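# Stack plate from nest N1 onto plate in N2

## Task

Lift the 96-well plate out of plate nest N1 and lower it onto the plate that already sits in plate nest N2 so it is fully seated, with its A1 well directly above the lower plate's A1 well and the lower plate still lying flat in N2; then open the gripper and move the hand away.

## Robot and tools

Setup: two robot arms, left_arm and right_arm, each with six joints (waist, shoulder, elbow, wrist pitch, wrist yaw, wrist roll) and a parallel gripper. Positions use one shared scene frame in metres: origin on the table surface midway between the arms, +z up, +x out across the table, and left_arm on the +y side. The arm names do not tell you which side of a camera picture something is on. Looking from the arms toward the table, N1 is the right-hand nest and N2 the left-hand one. Each plate has one clipped corner, and that corner is where A1 is, so match the clipped corners when stacking.

Gripper geometry: the fingers extend along the gripper's +z axis and close along its y axis. The reported hand point lies between the finger pads, roughly 1 cm back from the tips.

Tool execute_actions. Argument actions is a list holding at most one item. An empty list moves nothing and just reports the state. A motion item is {"rows": [...], "steps": n}: rows has 1 to 15 rows, steps is 1 to 15 (default 15), each step lasting 1/30 s; one row is used per step and the final row is reused if steps outnumber rows. A wait item is {"steps": n} with n up to 300; it returns when that many steps have passed since the previous result, and your reply time is counted inside them. Optional pictures (true/false) controls whether camera images are attached. A refused call sends nothing.

Each row is one flat list of 14 numbers, each between -1 and 1, always covering both arms: left_arm waist, shoulder, elbow, wrist pitch, wrist yaw, wrist roll, opening, then the same seven for right_arm. The six joint values per arm are offsets, not poses: they are measured from that arm's joint angles in the latest result that lists them (before any such result, and for second and later calls in one reply, from the angles at the start of the action), never from the previous row. Scale: 1.0 equals 1.264 rad waist, 1.32 shoulder, 1.276 elbow, 1.83 wrist pitch, 1.686 wrist yaw, 2.022 wrist roll. Joint ranges in radians: waist -2.880 to 2.880, shoulder 0.000 to 3.142, elbow 0.000 to 3.019, wrist pitch -1.693 to 1.571, wrist yaw -1.571 to 1.571, wrist roll -2.094 to 2.094. Asking for more than 0.019 rad beyond an end gets the call refused; true ends may differ by up to 0.019 rad, and a joint pushed outward past its true end stops there, with a 'joint sent to its limit' line (possibly referring to an earlier action). Absence of that line does not prove there is room left.

Opening is an absolute value, not an offset: +1 fully open, -1 closed. grip_measured reports finger opening on this same scale (finger gap in metres also appears in Joint positions, 0.094 m when fully open). Readings may be off by about 1 mm per gripper. To keep hold of the plate, keep commanding an opening below grip_measured, about 0.03 below for a firm grip. Pad force tops out near 50 to 62 N.

Motion behaviour: joint speed is capped; each step the target is kept within a lead of the measured angle (0.264 waist, 0.32 shoulder, 0.276 elbow, 0.33 wrist pitch, 0.186 wrist yaw, 0.522 wrist roll rad), and targets that would move the hand over 70 mm from where it is are scaled back. Between calls, arms keep heading for the last row's target until everything settles or a step is HELD. All-zero offsets are not a pause: they pull the arm back to the reference angles, and an arm can sag a little each action. To hold a position, in the first call of a reply send offsets that return to the wanted angles, and zeros afterward, increasing the correction if a joint still lags. Very small commanded moves may not shift the hand.

Result lines: the state line 'left_arm: … | right_arm: …' gives each hand's end_effector_position (m) and end_effector_quat_wxyz in the scene frame; the printed position can be off, more so at long reach. Joint positions and Joint velocities give per arm the six joints (rad, rad/s) then finger gap (m, m/s). 'joint command not followed' means a clearance check altered or blocked joint targets on some steps; the rest of the row still ran. HELD flags steps where all or part of your row was not sent. MOTOR HOT appears at 85 °C; at 100 °C an OVER-TEMPERATURE FAULT makes that arm and gripper go limp and drop, so do not linger while carrying.

Tool zoom_image: camera (cam_head_left, cam_head_right, cam_left_wrist, cam_right_wrist; all 672x504) and region [x0, y0, x1, y1] in that image's pixels from the top-left, at most 504 by 504. It enlarges the latest full image. Camera calibrations (pinhole plus radial, OpenCV style, world-to-camera transforms) were supplied and may be a few degrees and millimetres off.

Tool finished_scene: argument scene, the current scene's integer. It ends the scene permanently and reports whether the goal holds, so call it only after the plate is seated, released and the hand has moved away.

Avoid: dropping the plate from more than a few millimetres, knocking anything off the table, slamming or pressing hard on the plates or nests, disturbing the lower plate, and letting the two arms collide or push each other. Loose objects may occasionally get nudged by outside pushes, so recheck before placing.

Each tool is called after "Request:" as name([rows], argument=value, ...), one row to a line, values as JSON.

## Session

Request:
execute_actions(actions=[])

Scene clock: 0.00 s of 13200.00 s.
left_arm: end_effector_position=(+0.0634, +0.8346, +0.2882) grip_measured=+1.000 end_effector_quat_wxyz=(-0.385, +0.696, -0.474, +0.376) | right_arm: end_effector_position=(+0.5300, -0.0419, +0.2552) grip_measured=+1.000 end_effector_quat_wxyz=(+0.613, -0.326, +0.569, -0.440)
Joint positions: left_arm=[ 1.637  1.735  1.581 -1.374  1.136 -0.224  0.094] | right_arm=[ 0.702  1.77   0.976  1.005  0.845 -1.302  0.094]
Joint velocities: left_arm=[ 0.005  0.005  0.002 -0.007  0.037  0.022  0.   ] | right_arm=[-0.005  0.005  0.012 -0.012  0.007  0.051  0.   ]
camera_calibration (this result's frames):
cam_left_wrist: T_world_to_cam=[[0.379106, 0.252605, 0.890208, -0.491155], [-0.302456, -0.875354, 0.377194, 0.645092], [0.874528, -0.412245, -0.25545, 0.485013], [0, 0, 0, 1]] pos_world=[-0.042846, 0.888696, 0.317802]
cam_right_wrist: T_world_to_cam=[[-0.160621, -0.388488, 0.907347, -0.159532], [-0.604562, -0.687932, -0.401565, 0.397236], [0.780196, -0.613047, -0.124369, -0.284919], [0, 0, 0, 1]] pos_world=[0.436822, 0.0366263, 0.268831]

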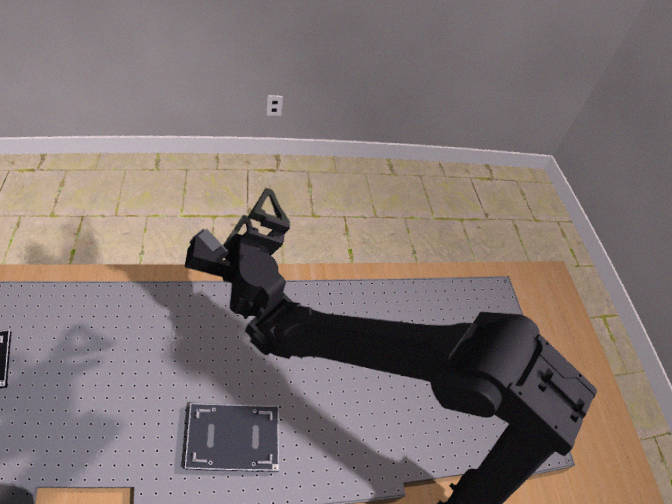

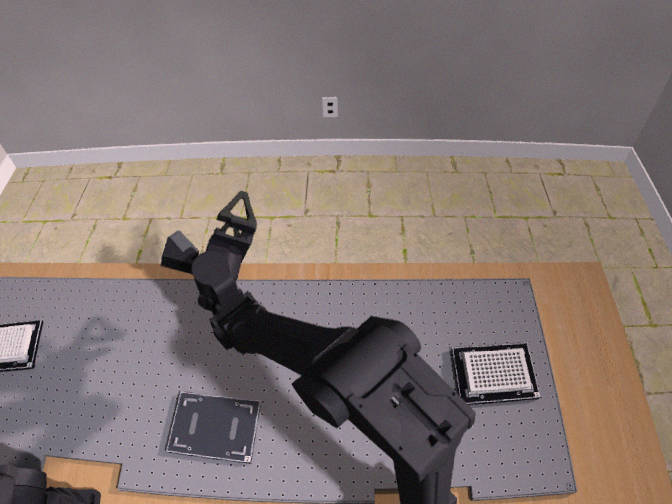

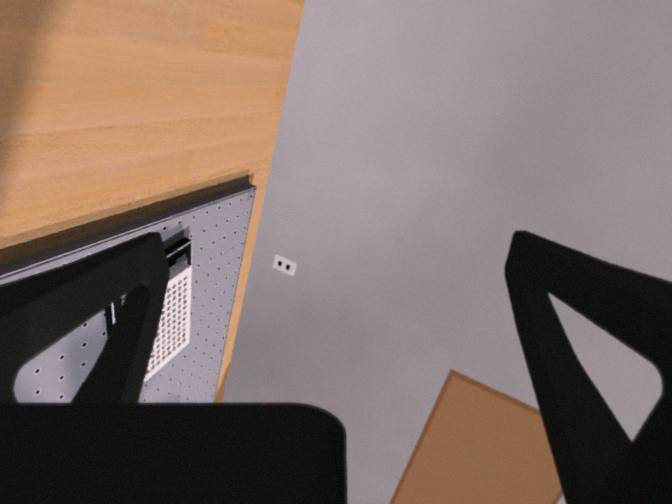

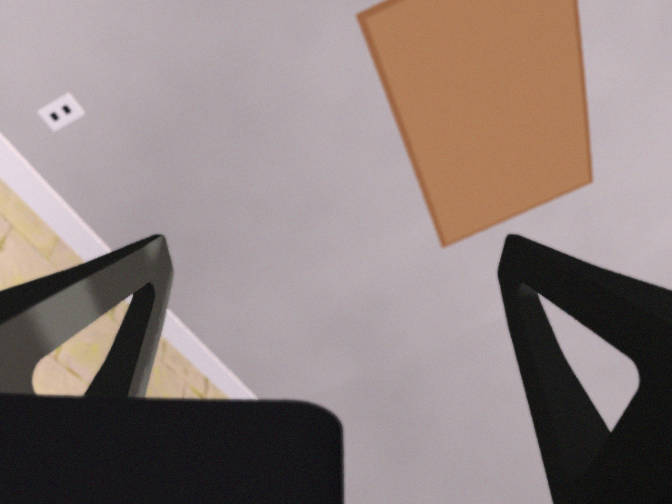

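Request:
execute_actions([
  {"rows":[[-0.45,-0.2,-0.14,0,-0.35,-0.18,1,-0.5,-0.25,0.02,-0.62,-0.25,0.58,1]],"steps":15},
], pictures=false)

Request:
execute_actions([
  {"steps":20},
], pictures=false)

Scene clock: 11.47 s of 13200.00 s.
left_arm: end_effector_position=(+0.2700, +0.6764, +0.2654) grip_measured=+1.000 end_effector_quat_wxyz=(-0.144, +0.707, -0.650, +0.240) | right_arm: end_effector_position=(+0.5980, -0.2733, +0.3097) grip_measured=+1.000 end_effector_quat_wxyz=(+0.594, -0.205, +0.726, -0.280)
Joint positions: left_arm=[ 1.06   1.492  1.415 -1.37   0.556 -0.518  0.094] | right_arm=[ 0.225  1.437  0.976  0.309  0.438 -0.651  0.094]
Joint velocities: left_arm=[-1.148 -0.22  -0.081 -0.002 -0.022 -0.33   0.   ] | right_arm=[-1.372 -0.347  0.007 -1.853 -0.11   1.722  0.   ]
Steps of this call (steps 1 to 90: nothing new was sent; then 7.97 s passed at rest; steps 91 to 105: all 15 steps of this action). Readings (joint positions):
91: left_arm=[1.631 1.727 1.572 -1.371 1.098 -0.245] | right_arm=[0.696 1.762 0.976 0.980 0.810 -1.273]
92: left_arm=[1.620 1.710 1.547 -1.370 1.054 -0.271] | right_arm=[0.686 1.748 0.976 0.938 0.774 -1.240]
94: left_arm=[1.576 1.667 1.495 -1.370 0.959 -0.319] | right_arm=[0.649 1.706 0.976 0.855 0.697 -1.169]
98: left_arm=[1.422 1.582 1.436 -1.370 0.742 -0.403] | right_arm=[0.530 1.589 0.976 0.672 0.530 -1.002]
105: the state above

Scene clock: 12.13 s of 13200.00 s.
left_arm: end_effector_position=(+0.2611, +0.6771, +0.2688) grip_measured=+1.000 end_effector_quat_wxyz=(-0.142, +0.729, -0.626, +0.238) | right_arm: end_effector_position=(+0.5713, -0.3684, +0.2228) grip_measured=+1.000 end_effector_quat_wxyz=(+0.466, -0.015, +0.864, -0.190)
Joint positions: left_arm=[ 1.076  1.476  1.407 -1.37   0.547 -0.572  0.094] | right_arm=[ 0.073  1.431  0.979 -0.12   0.426 -0.144  0.094]
Joint velocities: left_arm=[-0.005  0.005 -0.007 -0.002 -0.022  0.022  0.   ] | right_arm=[ 0.005 -0.005  0.007  0.007 -0.007  0.081  0.   ]
Steps of this call (steps 1 to 20: the robot went on to your last target). Readings (joint positions):
1: left_arm=[1.028 1.486 1.413 -1.370 0.556 -0.528] | right_arm=[0.179 1.428 0.976 0.233 0.434 -0.576]
2: left_arm=[1.009 1.481 1.412 -1.370 0.556 -0.536] | right_arm=[0.133 1.420 0.978 0.136 0.431 -0.493]
4: left_arm=[1.005 1.476 1.411 -1.370 0.554 -0.548] | right_arm=[0.059 1.417 0.979 -0.025 0.430 -0.363]
8: left_arm=[1.053 1.476 1.409 -1.370 0.549 -0.562] | right_arm=[0.020 1.431 0.979 -0.115 0.430 -0.228]
20: the state above

Request:
execute_actions([
  {"rows":[[-0.2,-0.04,-0.07,-0.01,-0.2,-0.1,1,-0.2,-0.06,0.02,-0.3,-0.15,0.3,1],[-0.435,-0.075,-0.145,-0.018,-0.328,-0.182,1,-0.505,-0.125,0.02,-0.63,-0.257,0.602,1]],"steps":15},
], pictures=false)

Request:
execute_actions([
  {"steps":25},
])

Scene clock: 18.50 s of 13200.00 s.
left_arm: end_effector_position=(+0.3428, +0.4985, +0.2015) grip_measured=+1.000 end_effector_quat_wxyz=(+0.002, -0.670, +0.742, -0.002) | right_arm: end_effector_position=(+0.3149, -0.5608, +0.1599) grip_measured=+1.000 end_effector_quat_wxyz=(+0.068, +0.619, +0.783, +0.008)
Joint positions: left_arm=[ 0.463  1.403  1.224 -1.388  0.004 -0.894  0.094] | right_arm=[-0.587  1.271  0.982 -1.145  0.002  0.803  0.094]
Joint velocities: left_arm=[ 0.19  -0.132  0.012 -0.012 -0.125 -0.154  0.   ] | right_arm=[-0.913 -0.005  0.007 -2.205 -0.037  1.795  0.   ]
Steps of this call (steps 1 to 30: the robot went on to your last target; steps 31 to 90: nothing new was sent; then 2.87 s passed at rest; steps 91 to 105: all 15 steps of this action). Readings (joint positions):
91: left_arm=[1.062 1.473 1.401 -1.369 0.481 -0.592] | right_arm=[0.062 1.428 0.981 -0.159 0.365 -0.087]
92: left_arm=[1.041 1.464 1.381 -1.369 0.420 -0.625] | right_arm=[0.043 1.416 0.981 -0.217 0.307 -0.035]
94: left_arm=[0.963 1.438 1.320 -1.371 0.292 -0.691] | right_arm=[-0.023 1.388 0.980 -0.338 0.192 0.070]
98: left_arm=[0.725 1.416 1.240 -1.383 0.046 -0.794] | right_arm=[-0.216 1.319 0.980 -0.579 0.039 0.294]
105: the state above

Scene clock: 19.33 s of 13200.00 s.
left_arm: end_effector_position=(+0.3247, +0.5218, +0.2075) grip_measured=+1.000 end_effector_quat_wxyz=(+0.009, -0.706, +0.708, +0.001) | right_arm: end_effector_position=(+0.2941, -0.5382, +0.1585) grip_measured=+1.000 end_effector_quat_wxyz=(+0.009, +0.710, +0.705, +0.005)
Joint positions: left_arm=[ 0.533  1.387  1.224 -1.39  -0.004 -0.924  0.094] | right_arm=[-0.564  1.268  0.982 -1.264 -0.004  1.065  0.094]
Joint velocities: left_arm=[-0.005 -0.015  0.022  0.007 -0.037 -0.037  0.   ] | right_arm=[-0.005  0.005  0.007  0.002 -0.066 -0.051  0.   ]
Steps of this call (steps 1 to 25: the robot went on to your last target). Readings (joint positions):
1: left_arm=[0.472 1.399 1.224 -1.389 0.002 -0.899] | right_arm=[-0.609 1.271 0.982 -1.203 0.002 0.857]
2: left_arm=[0.485 1.395 1.224 -1.389 0.000 -0.904] | right_arm=[-0.617 1.270 0.982 -1.233 0.002 0.900]
4: left_arm=[0.512 1.389 1.224 -1.389 -0.003 -0.912] | right_arm=[-0.606 1.268 0.982 -1.257 -0.001 0.961]
8: left_arm=[0.533 1.387 1.224 -1.390 -0.004 -0.920] | right_arm=[-0.569 1.268 0.982 -1.264 -0.004 1.023]
25: the state above
camera_calibration (this result's frames):
cam_left_wrist: T_world_to_cam=[[0.999982, -0.00454198, 0.00393171, -0.322873], [-0.00597489, -0.819897, 0.57248, 0.314927], [0.000623403, -0.572493, -0.819909, 0.591459], [0, 0, 0, 1]] pos_world=[0.32438, 0.595347, 0.305923]
cam_right_wrist: T_world_to_cam=[[-0.999621, -0.00580226, -0.0269001, 0.298265], [-0.0202596, 0.81671, 0.576693, 0.357191], [0.0186235, 0.57702, -0.816518, 0.557068], [0, 0, 0, 1]] pos_world=[0.295014, -0.61143, 0.25689]

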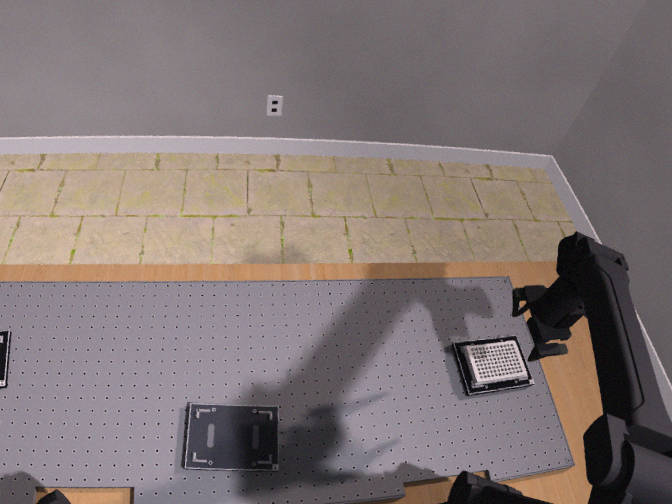

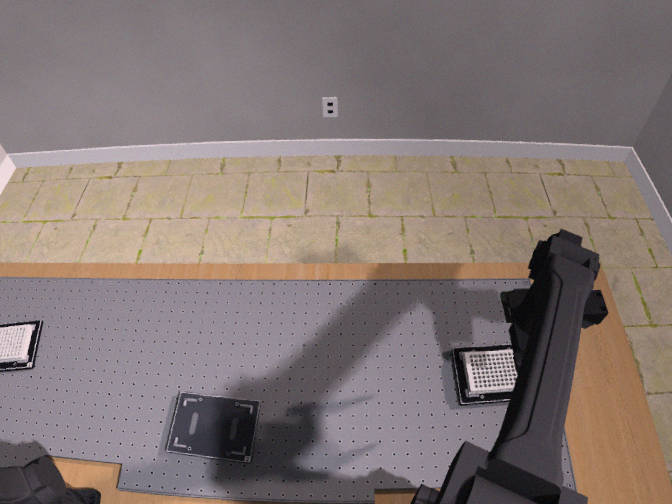

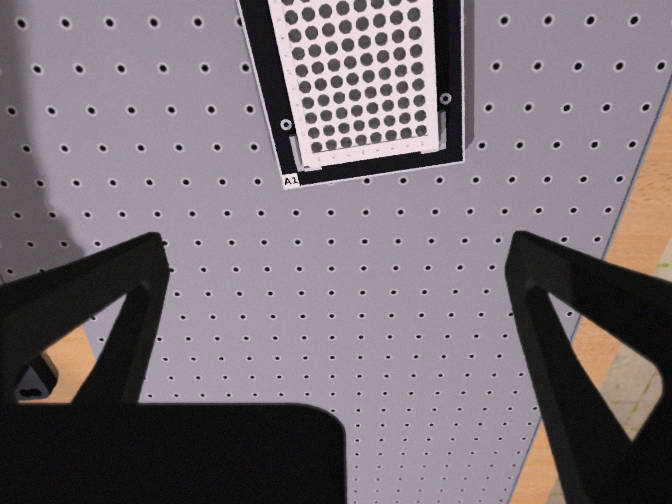

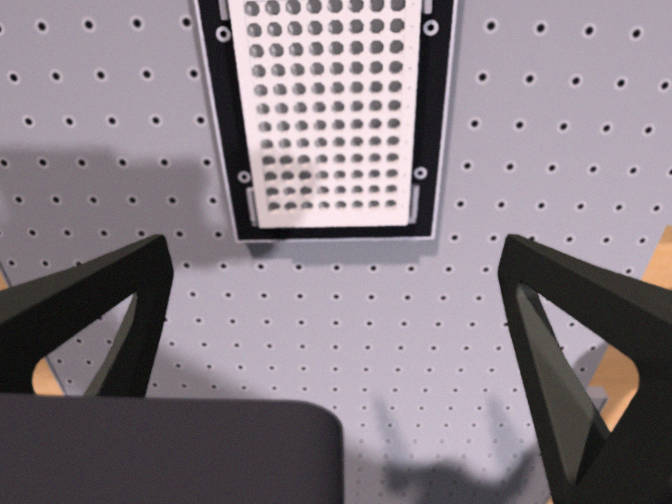

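Request:
execute_actions([
  {"rows":[[0,0,0,0,0,0,1,0.01,0.03,-0.025,0.04,0,-0.016,1],[0,0,0,0,0,0,1,0.023,0.06,-0.05,0.08,0,-0.016,1],[0,0,0,0,0,0,1,0.023,0.09,-0.07,0.11,0,-0.016,1],[0,0,0,0,0,0,1,0.023,0.12,-0.092,0.138,0,-0.016,1]],"steps":15},
], pictures=false)

Request:
execute_actions([
  {"steps":10},
])

Request:
zoom_image(camera="cam_left_wrist", region=[240, 60, 480, 200])

Scene clock: 50.83 s of 13200.00 s.
left_arm: end_effector_position=(+0.3247, +0.5218, +0.2075) grip_measured=+1.000 end_effector_quat_wxyz=(+0.009, -0.706, +0.708, +0.001) | right_arm: end_effector_position=(+0.3034, -0.5338, +0.0587) grip_measured=+1.000 end_effector_quat_wxyz=(-0.016, +0.693, +0.721, -0.003)
Joint positions: left_arm=[ 0.533  1.387  1.224 -1.39  -0.004 -0.924  0.094] | right_arm=[-0.541  1.442  0.859 -1.021 -0.004  1.041  0.094]
Joint velocities: left_arm=[-0.015  0.015  0.012 -0.012 -0.022 -0.037  0.   ] | right_arm=[ 0.005 -0.103 -0.002 -0.002 -0.066 -0.051  0.   ]
Steps of this call (steps 1 to 15: the robot went on to your last target; steps 16 to 90: nothing new was sent; then 28.00 s passed at rest; steps 91 to 105: all 15 steps of this action). Readings (joint positions):
91: left_arm=[0.533 1.387 1.224 -1.390 -0.004 -0.924] | right_arm=[-0.564 1.269 0.978 -1.251 -0.004 1.062]
92: left_arm=[0.533 1.387 1.224 -1.390 -0.004 -0.924] | right_arm=[-0.562 1.272 0.969 -1.216 -0.004 1.058]
94: left_arm=[0.533 1.387 1.224 -1.390 -0.004 -0.924] | right_arm=[-0.555 1.296 0.939 -1.121 -0.004 1.052]
98: left_arm=[0.533 1.387 1.224 -1.390 -0.004 -0.924] | right_arm=[-0.542 1.407 0.883 -1.029 -0.004 1.045]
105: the state above

Scene clock: 51.17 s of 13200.00 s.
left_arm: end_effector_position=(+0.3247, +0.5218, +0.2075) grip_measured=+1.000 end_effector_quat_wxyz=(+0.009, -0.706, +0.708, +0.001) | right_arm: end_effector_position=(+0.3042, -0.5343, +0.0628) grip_measured=+1.000 end_effector_quat_wxyz=(-0.010, +0.692, +0.722, -0.001)
Joint positions: left_arm=[ 0.533  1.387  1.224 -1.39  -0.004 -0.924  0.094] | right_arm=[-0.541  1.43   0.859 -1.02  -0.004  1.041  0.094]
Joint velocities: left_arm=[-0.005 -0.005 -0.007 -0.007 -0.007  0.007  0.   ] | right_arm=[-0.015 -0.005 -0.002  0.017 -0.037 -0.007  0.   ]
Steps of this call (steps 1 to 10: the robot went on to your last target). Readings (joint positions):
1: left_arm=[0.533 1.387 1.224 -1.390 -0.004 -0.924] | right_arm=[-0.541 1.439 0.859 -1.021 -0.004 1.041]
2: left_arm=[0.533 1.387 1.224 -1.390 -0.004 -0.924] | right_arm=[-0.541 1.435 0.859 -1.020 -0.004 1.041]
4: left_arm=[0.533 1.387 1.224 -1.390 -0.004 -0.924] | right_arm=[-0.541 1.431 0.859 -1.020 -0.004 1.041]
8: left_arm=[0.533 1.387 1.224 -1.390 -0.004 -0.924] | right_arm=[-0.541 1.430 0.859 -1.020 -0.004 1.041]
10: the state above
camera_calibration (this result's frames):
cam_left_wrist: T_world_to_cam=[[0.999982, -0.00454198, 0.00393171, -0.322873], [-0.00597489, -0.819897, 0.57248, 0.314927], [0.000623403, -0.572493, -0.819909, 0.591459], [0, 0, 0, 1]] pos_world=[0.32438, 0.595347, 0.305923]
cam_right_wrist: T_world_to_cam=[[-0.998505, -0.054036, 0.00821206, 0.277514], [-0.0386195, 0.803842, 0.593588, 0.407128], [-0.0386763, 0.592384, -0.804727, 0.501345], [0, 0, 0, 1]] pos_world=[0.312213, -0.60926, 0.1595]

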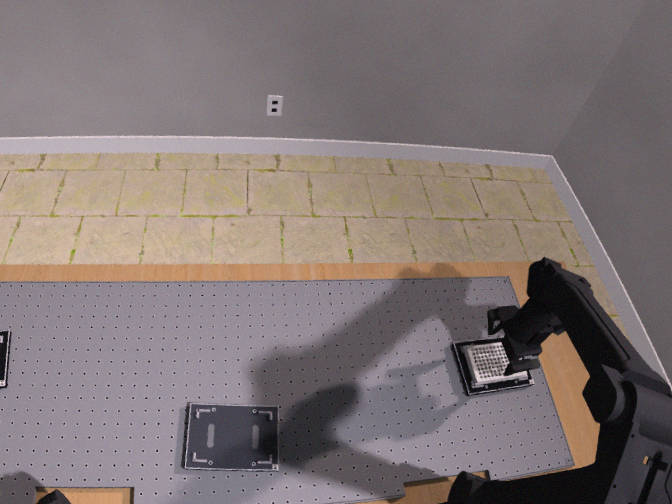

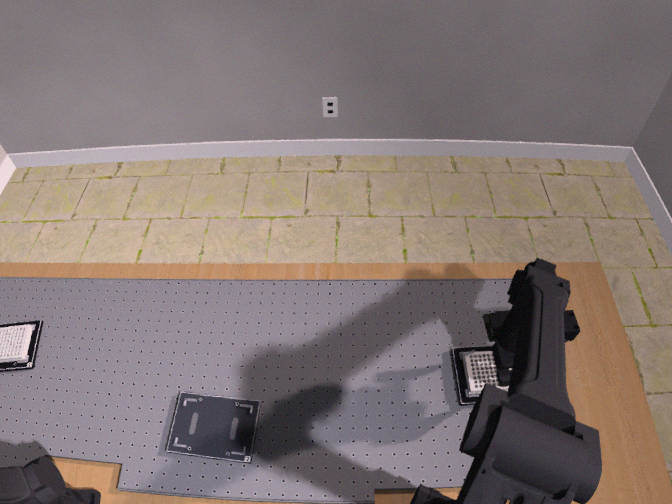

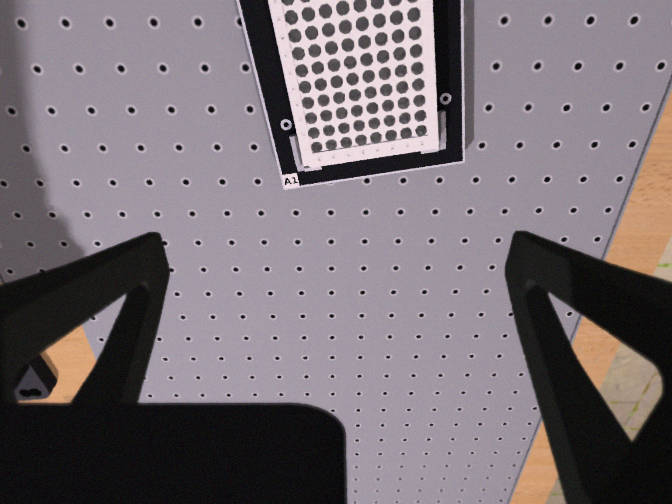

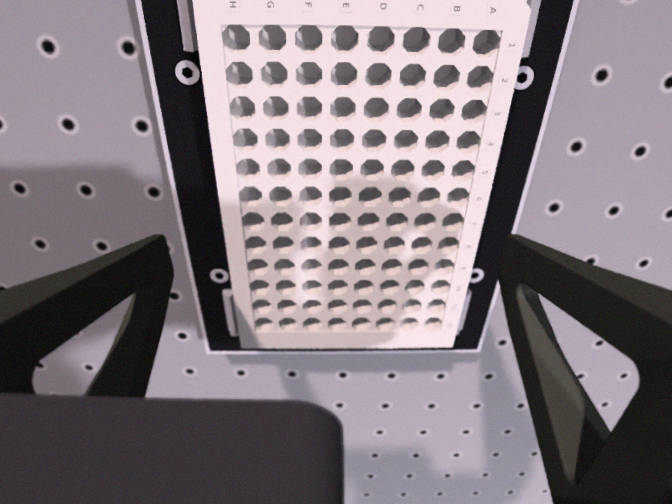

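Region (240, 60, 480, 200) of cam_left_wrist's 672x504 image, scaled by 2.100, with more detail than that image has; it fills the top 294 rows of this view, and the rest is white.

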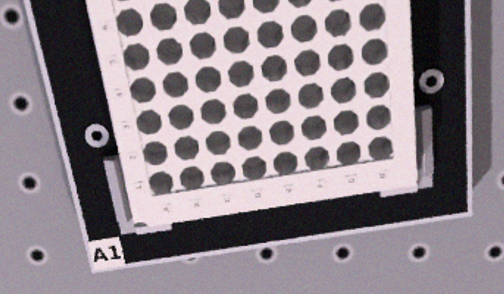

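Request:
execute_actions([
  {"rows":[[0,0,0,0,0,0,1,-0.006,-0.01,-0.015,0.018,0,0.01,1],[0,0,0,0,0,0,1,-0.012,-0.018,-0.031,0.037,0,0.01,1]],"steps":15},
])

Scene clock: 63.90 s of 13200.00 s.
left_arm: end_effector_position=(+0.3247, +0.5218, +0.2075) grip_measured=+1.000 end_effector_quat_wxyz=(+0.009, -0.706, +0.708, +0.001) | right_arm: end_effector_position=(+0.3050, -0.5375, +0.0589) grip_measured=+1.000 end_effector_quat_wxyz=(+0.011, +0.699, +0.715, +0.005)
Joint positions: left_arm=[ 0.533  1.387  1.224 -1.39  -0.004 -0.924  0.094] | right_arm=[-0.548  1.413  0.83  -0.962 -0.004  1.053  0.094]
Joint velocities: left_arm=[-0.005 -0.015 -0.017 -0.002  0.007 -0.037  0.   ] | right_arm=[-0.005 -0.005  0.022  0.007  0.022  0.022  0.   ]
Steps of this call (steps 1 to 30: the robot went on to your last target; steps 31 to 90: nothing new was sent; then 9.23 s passed at rest; steps 91 to 105: all 15 steps of this action). Readings (joint positions):
91: left_arm=[0.533 1.387 1.224 -1.390 -0.004 -0.924] | right_arm=[-0.541 1.429 0.858 -1.015 -0.004 1.043]
92: left_arm=[0.533 1.387 1.224 -1.390 -0.004 -0.924] | right_arm=[-0.541 1.427 0.852 -0.999 -0.004 1.045]
94: left_arm=[0.533 1.387 1.224 -1.390 -0.004 -0.924] | right_arm=[-0.543 1.420 0.839 -0.973 -0.004 1.048]
98: left_arm=[0.533 1.387 1.224 -1.390 -0.004 -0.924] | right_arm=[-0.547 1.413 0.830 -0.965 -0.004 1.051]
105: the state above
camera_calibration (this result's frames):
cam_left_wrist: T_world_to_cam=[[0.999982, -0.00454198, 0.00393171, -0.322873], [-0.00597489, -0.819897, 0.57248, 0.314927], [0.000623403, -0.572493, -0.819909, 0.591459], [0, 0, 0, 1]] pos_world=[0.32438, 0.595347, 0.305923]
cam_right_wrist: T_world_to_cam=[[-0.998906, -0.0352247, -0.0307622, 0.29072], [-0.046509, 0.81716, 0.574532, 0.422689], [0.00489995, 0.575334, -0.817904, 0.478503], [0, 0, 0, 1]] pos_world=[0.307717, -0.610463, 0.157464]

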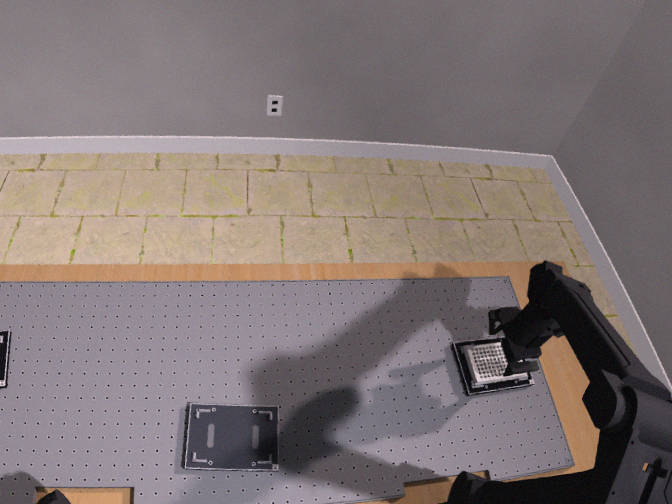

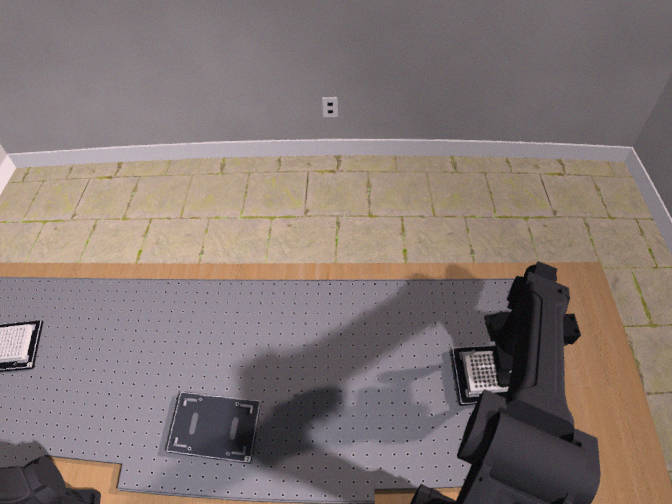

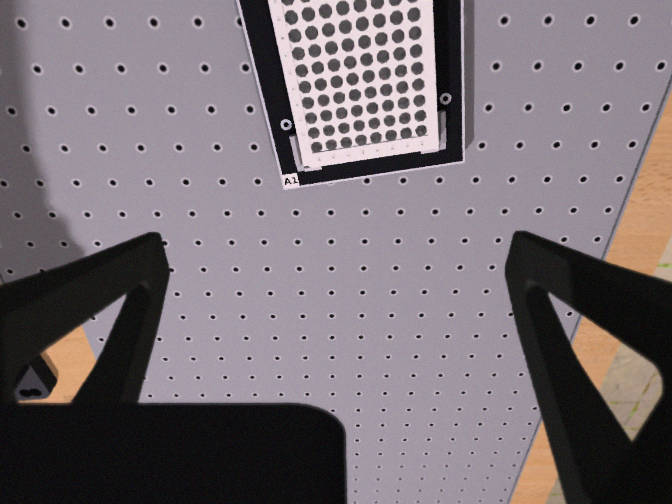

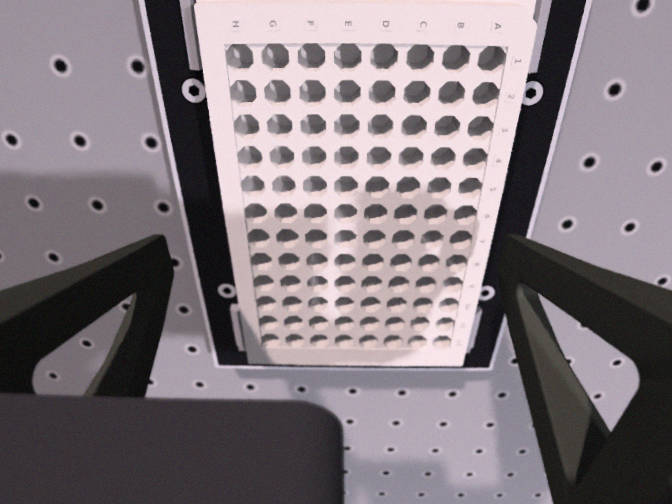

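Go to the stage target: q2 +.011, q3 −.011, q4 −.004.

Request:
execute_actions([
  {"rows":[[0,0,0,0,0,0,1,0,0.01,-0.008,-0.005,0,0,1],[0,0,0,0,0,0,1,0,0.02,-0.016,-0.009,0,0,1]],"steps":15},
])

Scene clock: 67.07 s of 13200.00 s.
left_arm: end_effector_position=(+0.3247, +0.5218, +0.2075) grip_measured=+1.000 end_effector_quat_wxyz=(+0.009, -0.706, +0.708, +0.001) | right_arm: end_effector_position=(+0.2991, -0.5343, +0.0541) grip_measured=+1.000 end_effector_quat_wxyz=(+0.000, +0.699, +0.715, +0.002)
Joint positions: left_arm=[ 0.533  1.387  1.224 -1.39  -0.004 -0.924  0.094] | right_arm=[-0.548  1.419  0.82  -0.97  -0.004  1.053  0.094]
Joint velocities: left_arm=[-0.015 -0.005 -0.012  0.017 -0.037 -0.007  0.   ] | right_arm=[ 0.005 -0.015  0.002  0.007  0.007  0.007  0.   ]
Steps of this call (steps 1 to 15: the robot went on to your last target; steps 16 to 80: nothing new was sent; steps 81 to 95: all 15 steps of this action). Readings (joint positions):
81: left_arm=[0.533 1.387 1.224 -1.390 -0.004 -0.924] | right_arm=[-0.548 1.413 0.830 -0.962 -0.004 1.053]
82: left_arm=[0.533 1.387 1.224 -1.390 -0.004 -0.924] | right_arm=[-0.548 1.413 0.829 -0.963 -0.004 1.053]
84: left_arm=[0.533 1.387 1.224 -1.390 -0.004 -0.924] | right_arm=[-0.548 1.414 0.826 -0.967 -0.004 1.053]
88: left_arm=[0.533 1.387 1.224 -1.390 -0.004 -0.924] | right_arm=[-0.548 1.417 0.821 -0.970 -0.004 1.053]
95: the state above
camera_calibration (this result's frames):
cam_left_wrist: T_world_to_cam=[[0.999982, -0.00454198, 0.00393171, -0.322873], [-0.00597489, -0.819897, 0.57248, 0.314927], [0.000623403, -0.572493, -0.819909, 0.591459], [0, 0, 0, 1]] pos_world=[0.32438, 0.595347, 0.305923]
cam_right_wrist: T_world_to_cam=[[-0.99934, -0.034616, -0.0110272, 0.28415], [-0.0345339, 0.810864, 0.584215, 0.415104], [-0.0112816, 0.58421, -0.811524, 0.481968], [0, 0, 0, 1]] pos_world=[0.303735, -0.608327, 0.151752]

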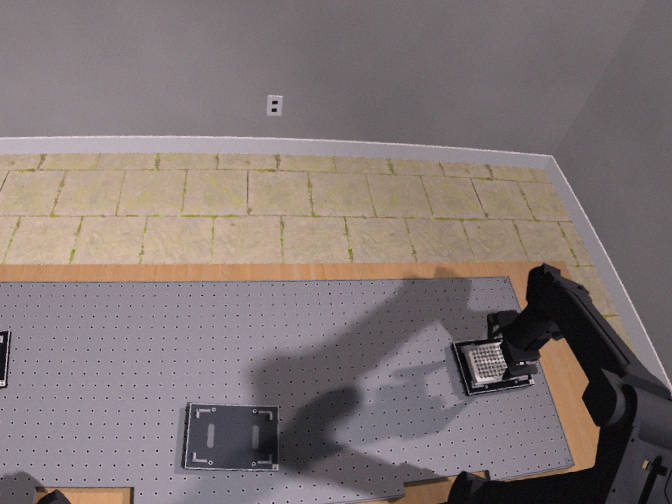

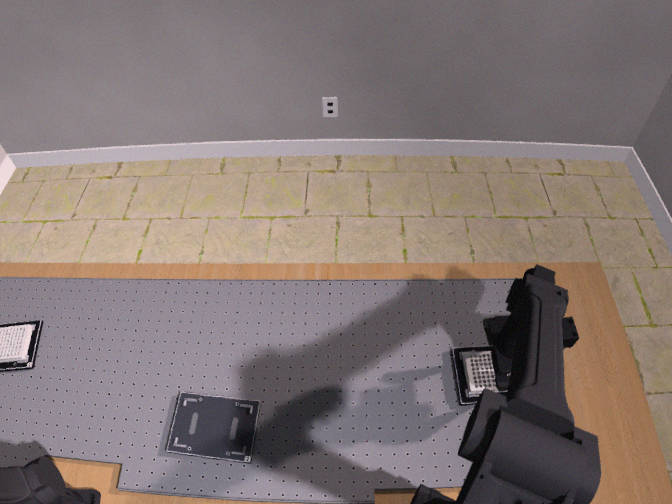

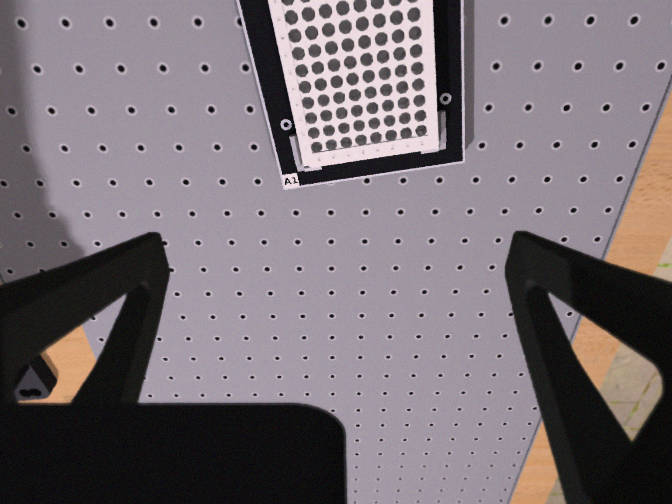

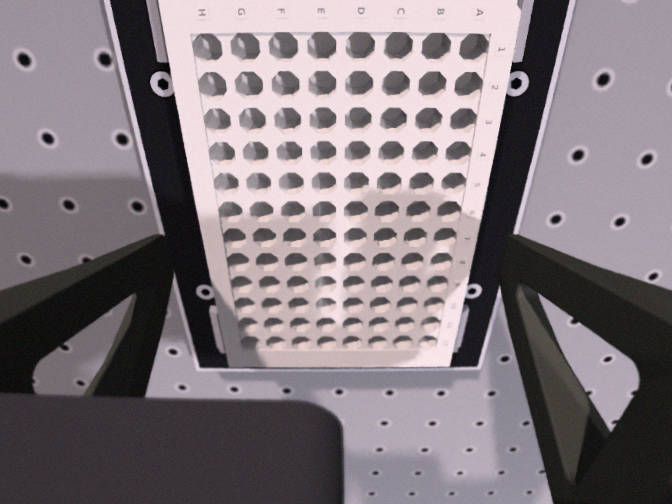

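Request:
execute_actions([
  {"rows":[[0,0,0,0,0,0,1,0,0.02,-0.012,0.01,0,0,1],[0,0,0,0,0,0,1,0,0.027,-0.016,0.016,0,0,1],[0,0,0,0,0,0,1,0,0.033,-0.02,0.024,0,0,1],[0,0,0,0,0,0,1,0,0.04,-0.024,0.032,0,0,1],[0,0,0,0,0,0,1,0,0.045,-0.027,0.039,0,0,1]],"steps":15},
])

Scene clock: 71.93 s of 13200.00 s.
left_arm: end_effector_position=(+0.3247, +0.5218, +0.2075) grip_measured=+1.000 end_effector_quat_wxyz=(+0.009, -0.706, +0.708, +0.001) | right_arm: end_effector_position=(+0.2990, -0.5342, +0.0315) grip_measured=+1.000 end_effector_quat_wxyz=(-0.003, +0.699, +0.715, +0.001)
Joint positions: left_arm=[ 0.533  1.387  1.224 -1.39  -0.004 -0.924  0.094] | right_arm=[-0.548  1.465  0.796 -0.907 -0.004  1.054  0.094]
Joint velocities: left_arm=[-0.005 -0.015 -0.002 -0.022  0.007 -0.022  0.   ] | right_arm=[-0.015  0.015 -0.012 -0.002 -0.007  0.022  0.   ]
Steps of this call (steps 1 to 15: the robot went on to your last target; steps 16 to 90: nothing new was sent; then 1.37 s passed at rest; steps 91 to 105: all 15 steps of this action). Readings (joint positions):
91: left_arm=[0.533 1.387 1.224 -1.390 -0.004 -0.924] | right_arm=[-0.548 1.419 0.820 -0.969 -0.004 1.053]
92: left_arm=[0.533 1.387 1.224 -1.390 -0.004 -0.924] | right_arm=[-0.548 1.420 0.819 -0.963 -0.004 1.053]
94: left_arm=[0.533 1.387 1.224 -1.390 -0.004 -0.924] | right_arm=[-0.548 1.426 0.813 -0.944 -0.004 1.053]
98: left_arm=[0.533 1.387 1.224 -1.390 -0.004 -0.924] | right_arm=[-0.548 1.454 0.800 -0.912 -0.004 1.053]
105: the state above
camera_calibration (this result's frames):
cam_left_wrist: T_world_to_cam=[[0.999982, -0.00454198, 0.00393171, -0.322873], [-0.00597489, -0.819897, 0.57248, 0.314927], [0.000623403, -0.572493, -0.819909, 0.591459], [0, 0, 0, 1]] pos_world=[0.32438, 0.595347, 0.305923]
cam_right_wrist: T_world_to_cam=[[-0.999403, -0.0342039, -0.00496548, 0.283851], [-0.0305947, 0.80866, 0.58748, 0.425721], [-0.0160787, 0.587281, -0.809223, 0.466579], [0, 0, 0, 1]] pos_world=[0.304209, -0.608568, 0.128873]

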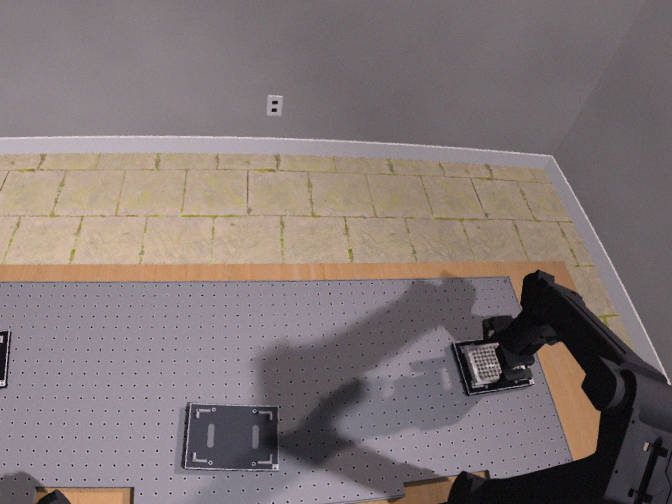

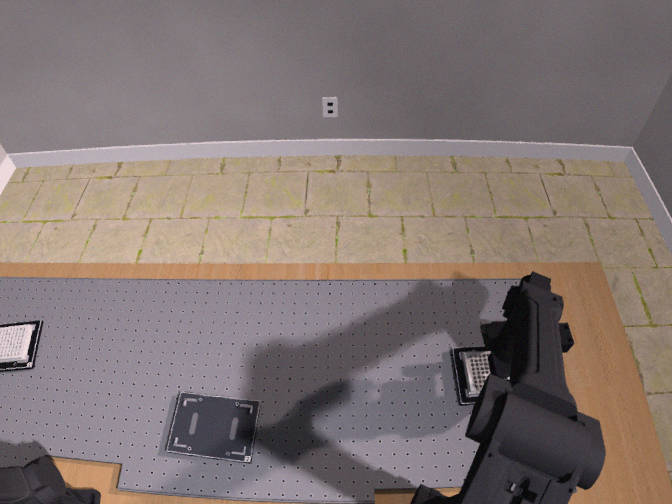

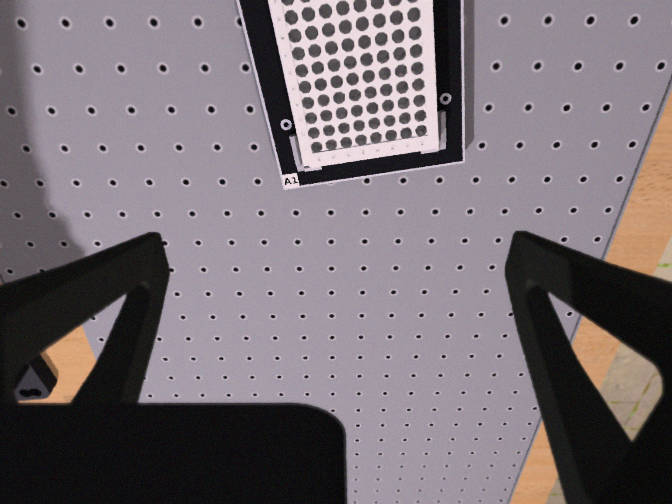

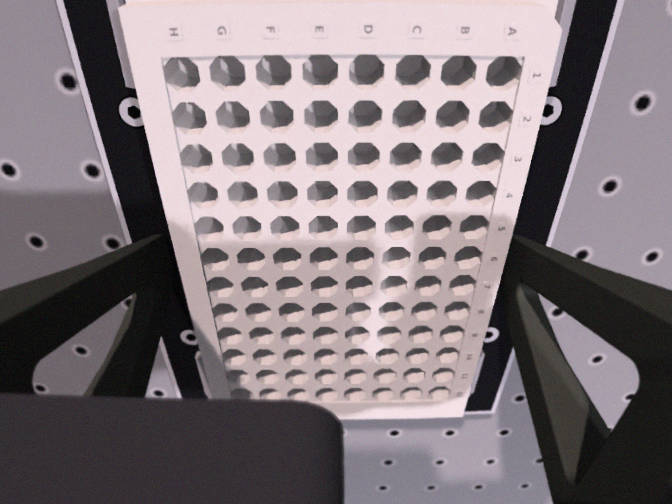

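Request:
execute_actions([
  {"rows":[[0,0,0,0,0,0,1,0,0,0,0,0,0,0.92],[0,0,0,0,0,0,1,0,0,0,0,0,0,0.88],[0,0,0,0,0,0,1,0,0,0,0,0,0,0.85],[0,0,0,0,0,0,1,0,0,0,0,0,0,0.82],[0,0,0,0,0,0,1,0,0,0,0,0,0,0.8],[0,0,0,0,0,0,1,0,0,0,0,0,0,0.78],[0,0,0,0,0,0,1,0,0,0,0,0,0,0.76],[0,0,0,0,0,0,1,0,0,0,0,0,0,0.74],[0,0,0,0,0,0,1,0,0,0,0,0,0,0.72]],"steps":15},
], pictures=false)

Scene clock: 77.47 s of 13200.00 s.
left_arm: end_effector_position=(+0.3247, +0.5218, +0.2075) grip_measured=+1.000 end_effector_quat_wxyz=(+0.009, -0.706, +0.708, +0.001) | right_arm: end_effector_position=(+0.2982, -0.5341, +0.0317) grip_measured=+0.782 end_effector_quat_wxyz=(-0.004, +0.699, +0.715, +0.000)
Joint positions: left_arm=[ 0.533  1.387  1.224 -1.39  -0.004 -0.924  0.094] | right_arm=[-0.548  1.464  0.796 -0.91  -0.003  1.054  0.084]
Joint velocities: left_arm=[-0.015  0.015 -0.012 -0.002 -0.007  0.022  0.   ] | right_arm=[-0.015  0.005 -0.017 -0.007 -0.022 -0.007 -0.001]
Steps of this call (steps 1 to 15: the robot went on to your last target; steps 16 to 90: nothing new was sent; then 2.03 s passed at rest; steps 91 to 105: all 15 steps of this action). Readings (joint positions):
91: left_arm=[0.533 1.387 1.224 -1.390 -0.004 -0.924] | right_arm=[-0.548 1.465 0.796 -0.907 -0.004 1.054]
92: left_arm=[0.533 1.387 1.224 -1.390 -0.004 -0.924] | right_arm=[-0.548 1.465 0.796 -0.907 -0.004 1.054]
94: left_arm=[0.533 1.387 1.224 -1.390 -0.004 -0.924] | right_arm=[-0.548 1.464 0.796 -0.909 -0.003 1.054]
98: left_arm=[0.533 1.387 1.224 -1.390 -0.004 -0.924] | right_arm=[-0.548 1.464 0.796 -0.910 -0.003 1.054]
105: the state above

Request:
execute_actions([
  {"rows":[[0,0,0,0,0,0,1,0,-0.02,0.025,-0.01,0,0,0.75],[0,0,0,0,0,0,1,0,-0.028,0.032,-0.02,0,0,0.75],[0,0,0,0,0,0,1,0,-0.037,0.04,-0.03,0,0,0.75],[0,0,0,0,0,0,1,0,-0.046,0.047,-0.042,0,0,0.75],[0,0,0,0,0,0,1,0,-0.055,0.055,-0.054,0,0,0.75],[0,0,0,0,0,0,1,0,-0.064,0.062,-0.065,0,0,0.75]],"steps":15},
])

Scene clock: 86.10 s of 13200.00 s.
left_arm: end_effector_position=(+0.3247, +0.5218, +0.2075) grip_measured=+1.000 end_effector_quat_wxyz=(+0.009, -0.706, +0.708, +0.001) | right_arm: end_effector_position=(+0.2983, -0.5342, +0.0753) grip_measured=+0.782 end_effector_quat_wxyz=(+0.009, +0.699, +0.715, +0.004)
Joint positions: left_arm=[ 0.533  1.387  1.224 -1.39  -0.004 -0.924  0.094] | right_arm=[-0.548  1.371  0.838 -1.019 -0.002  1.054  0.084]
Joint velocities: left_arm=[-0.015 -0.015 -0.017  0.002 -0.007  0.007  0.   ] | right_arm=[ 0.005  0.005 -0.007 -0.056  0.022 -0.022 -0.001]
Steps of this call (steps 1 to 15: the robot went on to your last target; steps 16 to 90: nothing new was sent; then 5.13 s passed at rest; steps 91 to 105: all 15 steps of this action). Readings (joint positions):
91: left_arm=[0.533 1.387 1.224 -1.390 -0.004 -0.924] | right_arm=[-0.548 1.463 0.796 -0.912 -0.003 1.054]
92: left_arm=[0.533 1.387 1.224 -1.390 -0.004 -0.924] | right_arm=[-0.548 1.460 0.796 -0.917 -0.002 1.054]
94: left_arm=[0.533 1.387 1.224 -1.390 -0.004 -0.924] | right_arm=[-0.548 1.447 0.800 -0.942 -0.002 1.054]
98: left_arm=[0.533 1.387 1.224 -1.390 -0.004 -0.924] | right_arm=[-0.548 1.399 0.818 -1.010 -0.002 1.054]
105: the state above
camera_calibration (this result's frames):
cam_left_wrist: T_world_to_cam=[[0.999982, -0.00454198, 0.00393171, -0.322873], [-0.00597489, -0.819897, 0.57248, 0.314927], [0.000623403, -0.572493, -0.819909, 0.591459], [0, 0, 0, 1]] pos_world=[0.32438, 0.595347, 0.305923]
cam_right_wrist: T_world_to_cam=[[-0.999099, -0.0343912, -0.0248706, 0.284711], [-0.0424386, 0.816586, 0.575662, 0.408701], [0.000511283, 0.576199, -0.81731, 0.4918], [0, 0, 0, 1]] pos_world=[0.301548, -0.607322, 0.173761]

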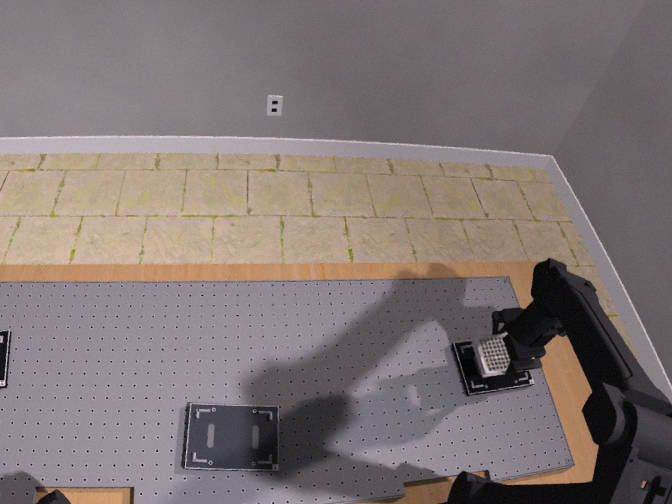

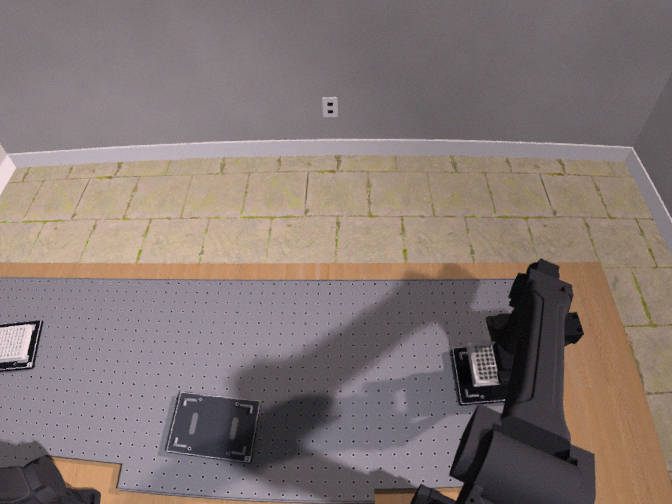

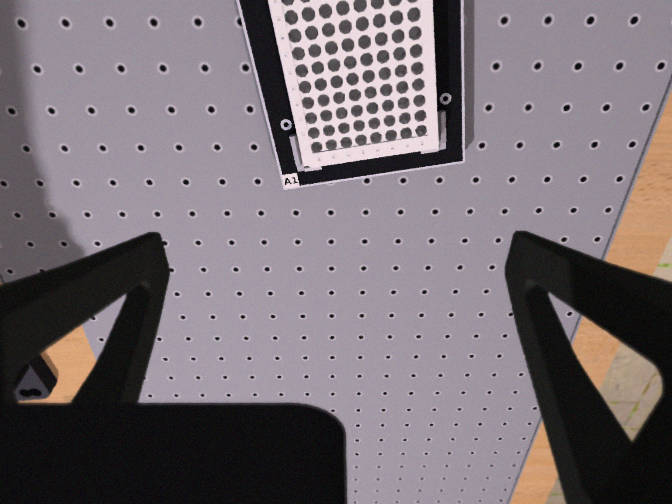

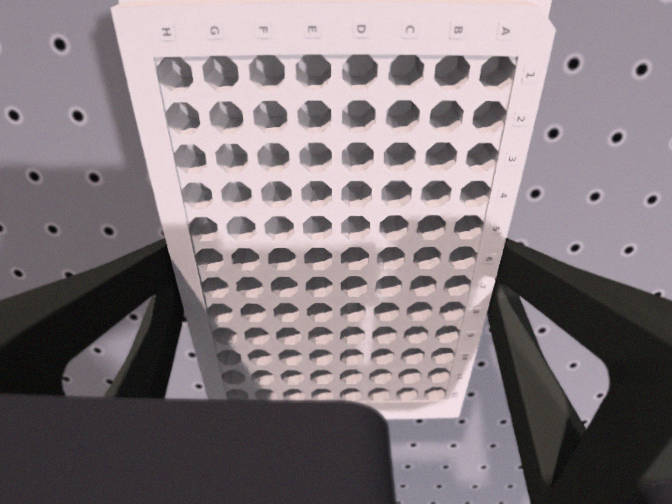

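Request:
execute_actions([
  {"rows":[[0,0,0,0,0,0,1,0.03,0,0.03,0,0,0.01,0.75],[0,0,0,0,0,0,1,0.06,0.01,0.045,0,0,0.02,0.75],[0,0,0,0,0,0,1,0.1,0.02,0.06,0,0,0.03,0.75],[0,0,0,0,0,0,1,0.14,0.03,0.075,-0.005,0,0.04,0.75],[0,0,0,0,0,0,1,0.18,0.045,0.09,-0.01,0,0.05,0.75],[0,0,0,0,0,0,1,0.22,0.06,0.105,-0.01,0,0.06,0.75],[0,0,0,0,0,0,1,0.26,0.075,0.12,-0.015,0,0.07,0.75],[0,0,0,0,0,0,1,0.3,0.09,0.135,-0.015,0,0.08,0.75],[0,0,0,0,0,0,1,0.34,0.1,0.15,-0.02,0,0.09,0.75],[0,0,0,0,0,0,1,0.38,0.11,0.165,-0.02,0,0.1,0.75],[0,0,0,0,0,0,1,0.42,0.12,0.18,-0.025,0,0.11,0.75],[0,0,0,0,0,0,1,0.45,0.13,0.195,-0.03,0,0.115,0.75],[0,0,0,0,0,0,1,0.475,0.14,0.21,-0.03,0,0.115,0.75]],"steps":15},
], pictures=false)

Request:
execute_actions([
  {"steps":15},
], pictures=false)

Scene clock: 99.00 s of 13200.00 s.
left_arm: end_effector_position=(+0.3247, +0.5218, +0.2075) grip_measured=+1.000 end_effector_quat_wxyz=(+0.009, -0.706, +0.708, +0.001) | right_arm: end_effector_position=(+0.4189, -0.3246, +0.0913) grip_measured=+0.782 end_effector_quat_wxyz=(+0.016, +0.536, +0.844, +0.014)
Joint positions: left_arm=[ 0.533  1.387  1.224 -1.39  -0.004 -0.924  0.094] | right_arm=[ 0.052  1.539  1.065 -1.054 -0.003  1.237  0.084]
Joint velocities: left_arm=[ 0.005 -0.015 -0.017 -0.012  0.022  0.007  0.   ] | right_arm=[1.04  0.288 0.344 0.002 0.007 0.227 0.   ]
Steps of this call (steps 1 to 15: the robot went on to your last target; steps 16 to 90: nothing new was sent; then 9.40 s passed at rest; steps 91 to 105: all 15 steps of this action). Readings (joint positions):
91: left_arm=[0.533 1.387 1.224 -1.390 -0.004 -0.924] | right_arm=[-0.546 1.371 0.838 -1.020 -0.002 1.056]
92: left_arm=[0.533 1.387 1.224 -1.390 -0.004 -0.924] | right_arm=[-0.538 1.371 0.839 -1.020 -0.002 1.062]
94: left_arm=[0.533 1.387 1.224 -1.390 -0.004 -0.924] | right_arm=[-0.493 1.375 0.849 -1.021 -0.000 1.082]
98: left_arm=[0.533 1.387 1.224 -1.390 -0.004 -0.924] | right_arm=[-0.305 1.421 0.918 -1.031 -0.000 1.134]
105: the state above

Scene clock: 99.50 s of 13200.00 s.
left_arm: end_effector_position=(+0.3247, +0.5218, +0.2075) grip_measured=+1.000 end_effector_quat_wxyz=(+0.009, -0.706, +0.708, +0.001) | right_arm: end_effector_position=(+0.4202, -0.3256, +0.0906) grip_measured=+0.782 end_effector_quat_wxyz=(+0.011, +0.555, +0.832, +0.012)
Joint positions: left_arm=[ 0.533  1.387  1.224 -1.39  -0.004 -0.924  0.094] | right_arm=[ 0.049  1.549  1.075 -1.065 -0.004  1.277  0.084]
Joint velocities: left_arm=[-0.005 -0.015  0.002  0.012  0.051  0.007  0.   ] | right_arm=[-0.005 -0.005 -0.012  0.007 -0.066  0.022  0.001]
Steps of this call (steps 1 to 15: the robot went on to your last target). Readings (joint positions):
1: left_arm=[0.533 1.387 1.224 -1.390 -0.004 -0.924] | right_arm=[0.081 1.546 1.073 -1.054 -0.004 1.244]
2: left_arm=[0.533 1.387 1.224 -1.390 -0.004 -0.924] | right_arm=[0.099 1.549 1.075 -1.054 -0.004 1.250]
4: left_arm=[0.533 1.387 1.224 -1.390 -0.004 -0.924] | right_arm=[0.105 1.549 1.075 -1.061 -0.004 1.260]
8: left_arm=[0.533 1.387 1.224 -1.390 -0.004 -0.924] | right_arm=[0.069 1.549 1.075 -1.065 -0.004 1.271]
15: the state above


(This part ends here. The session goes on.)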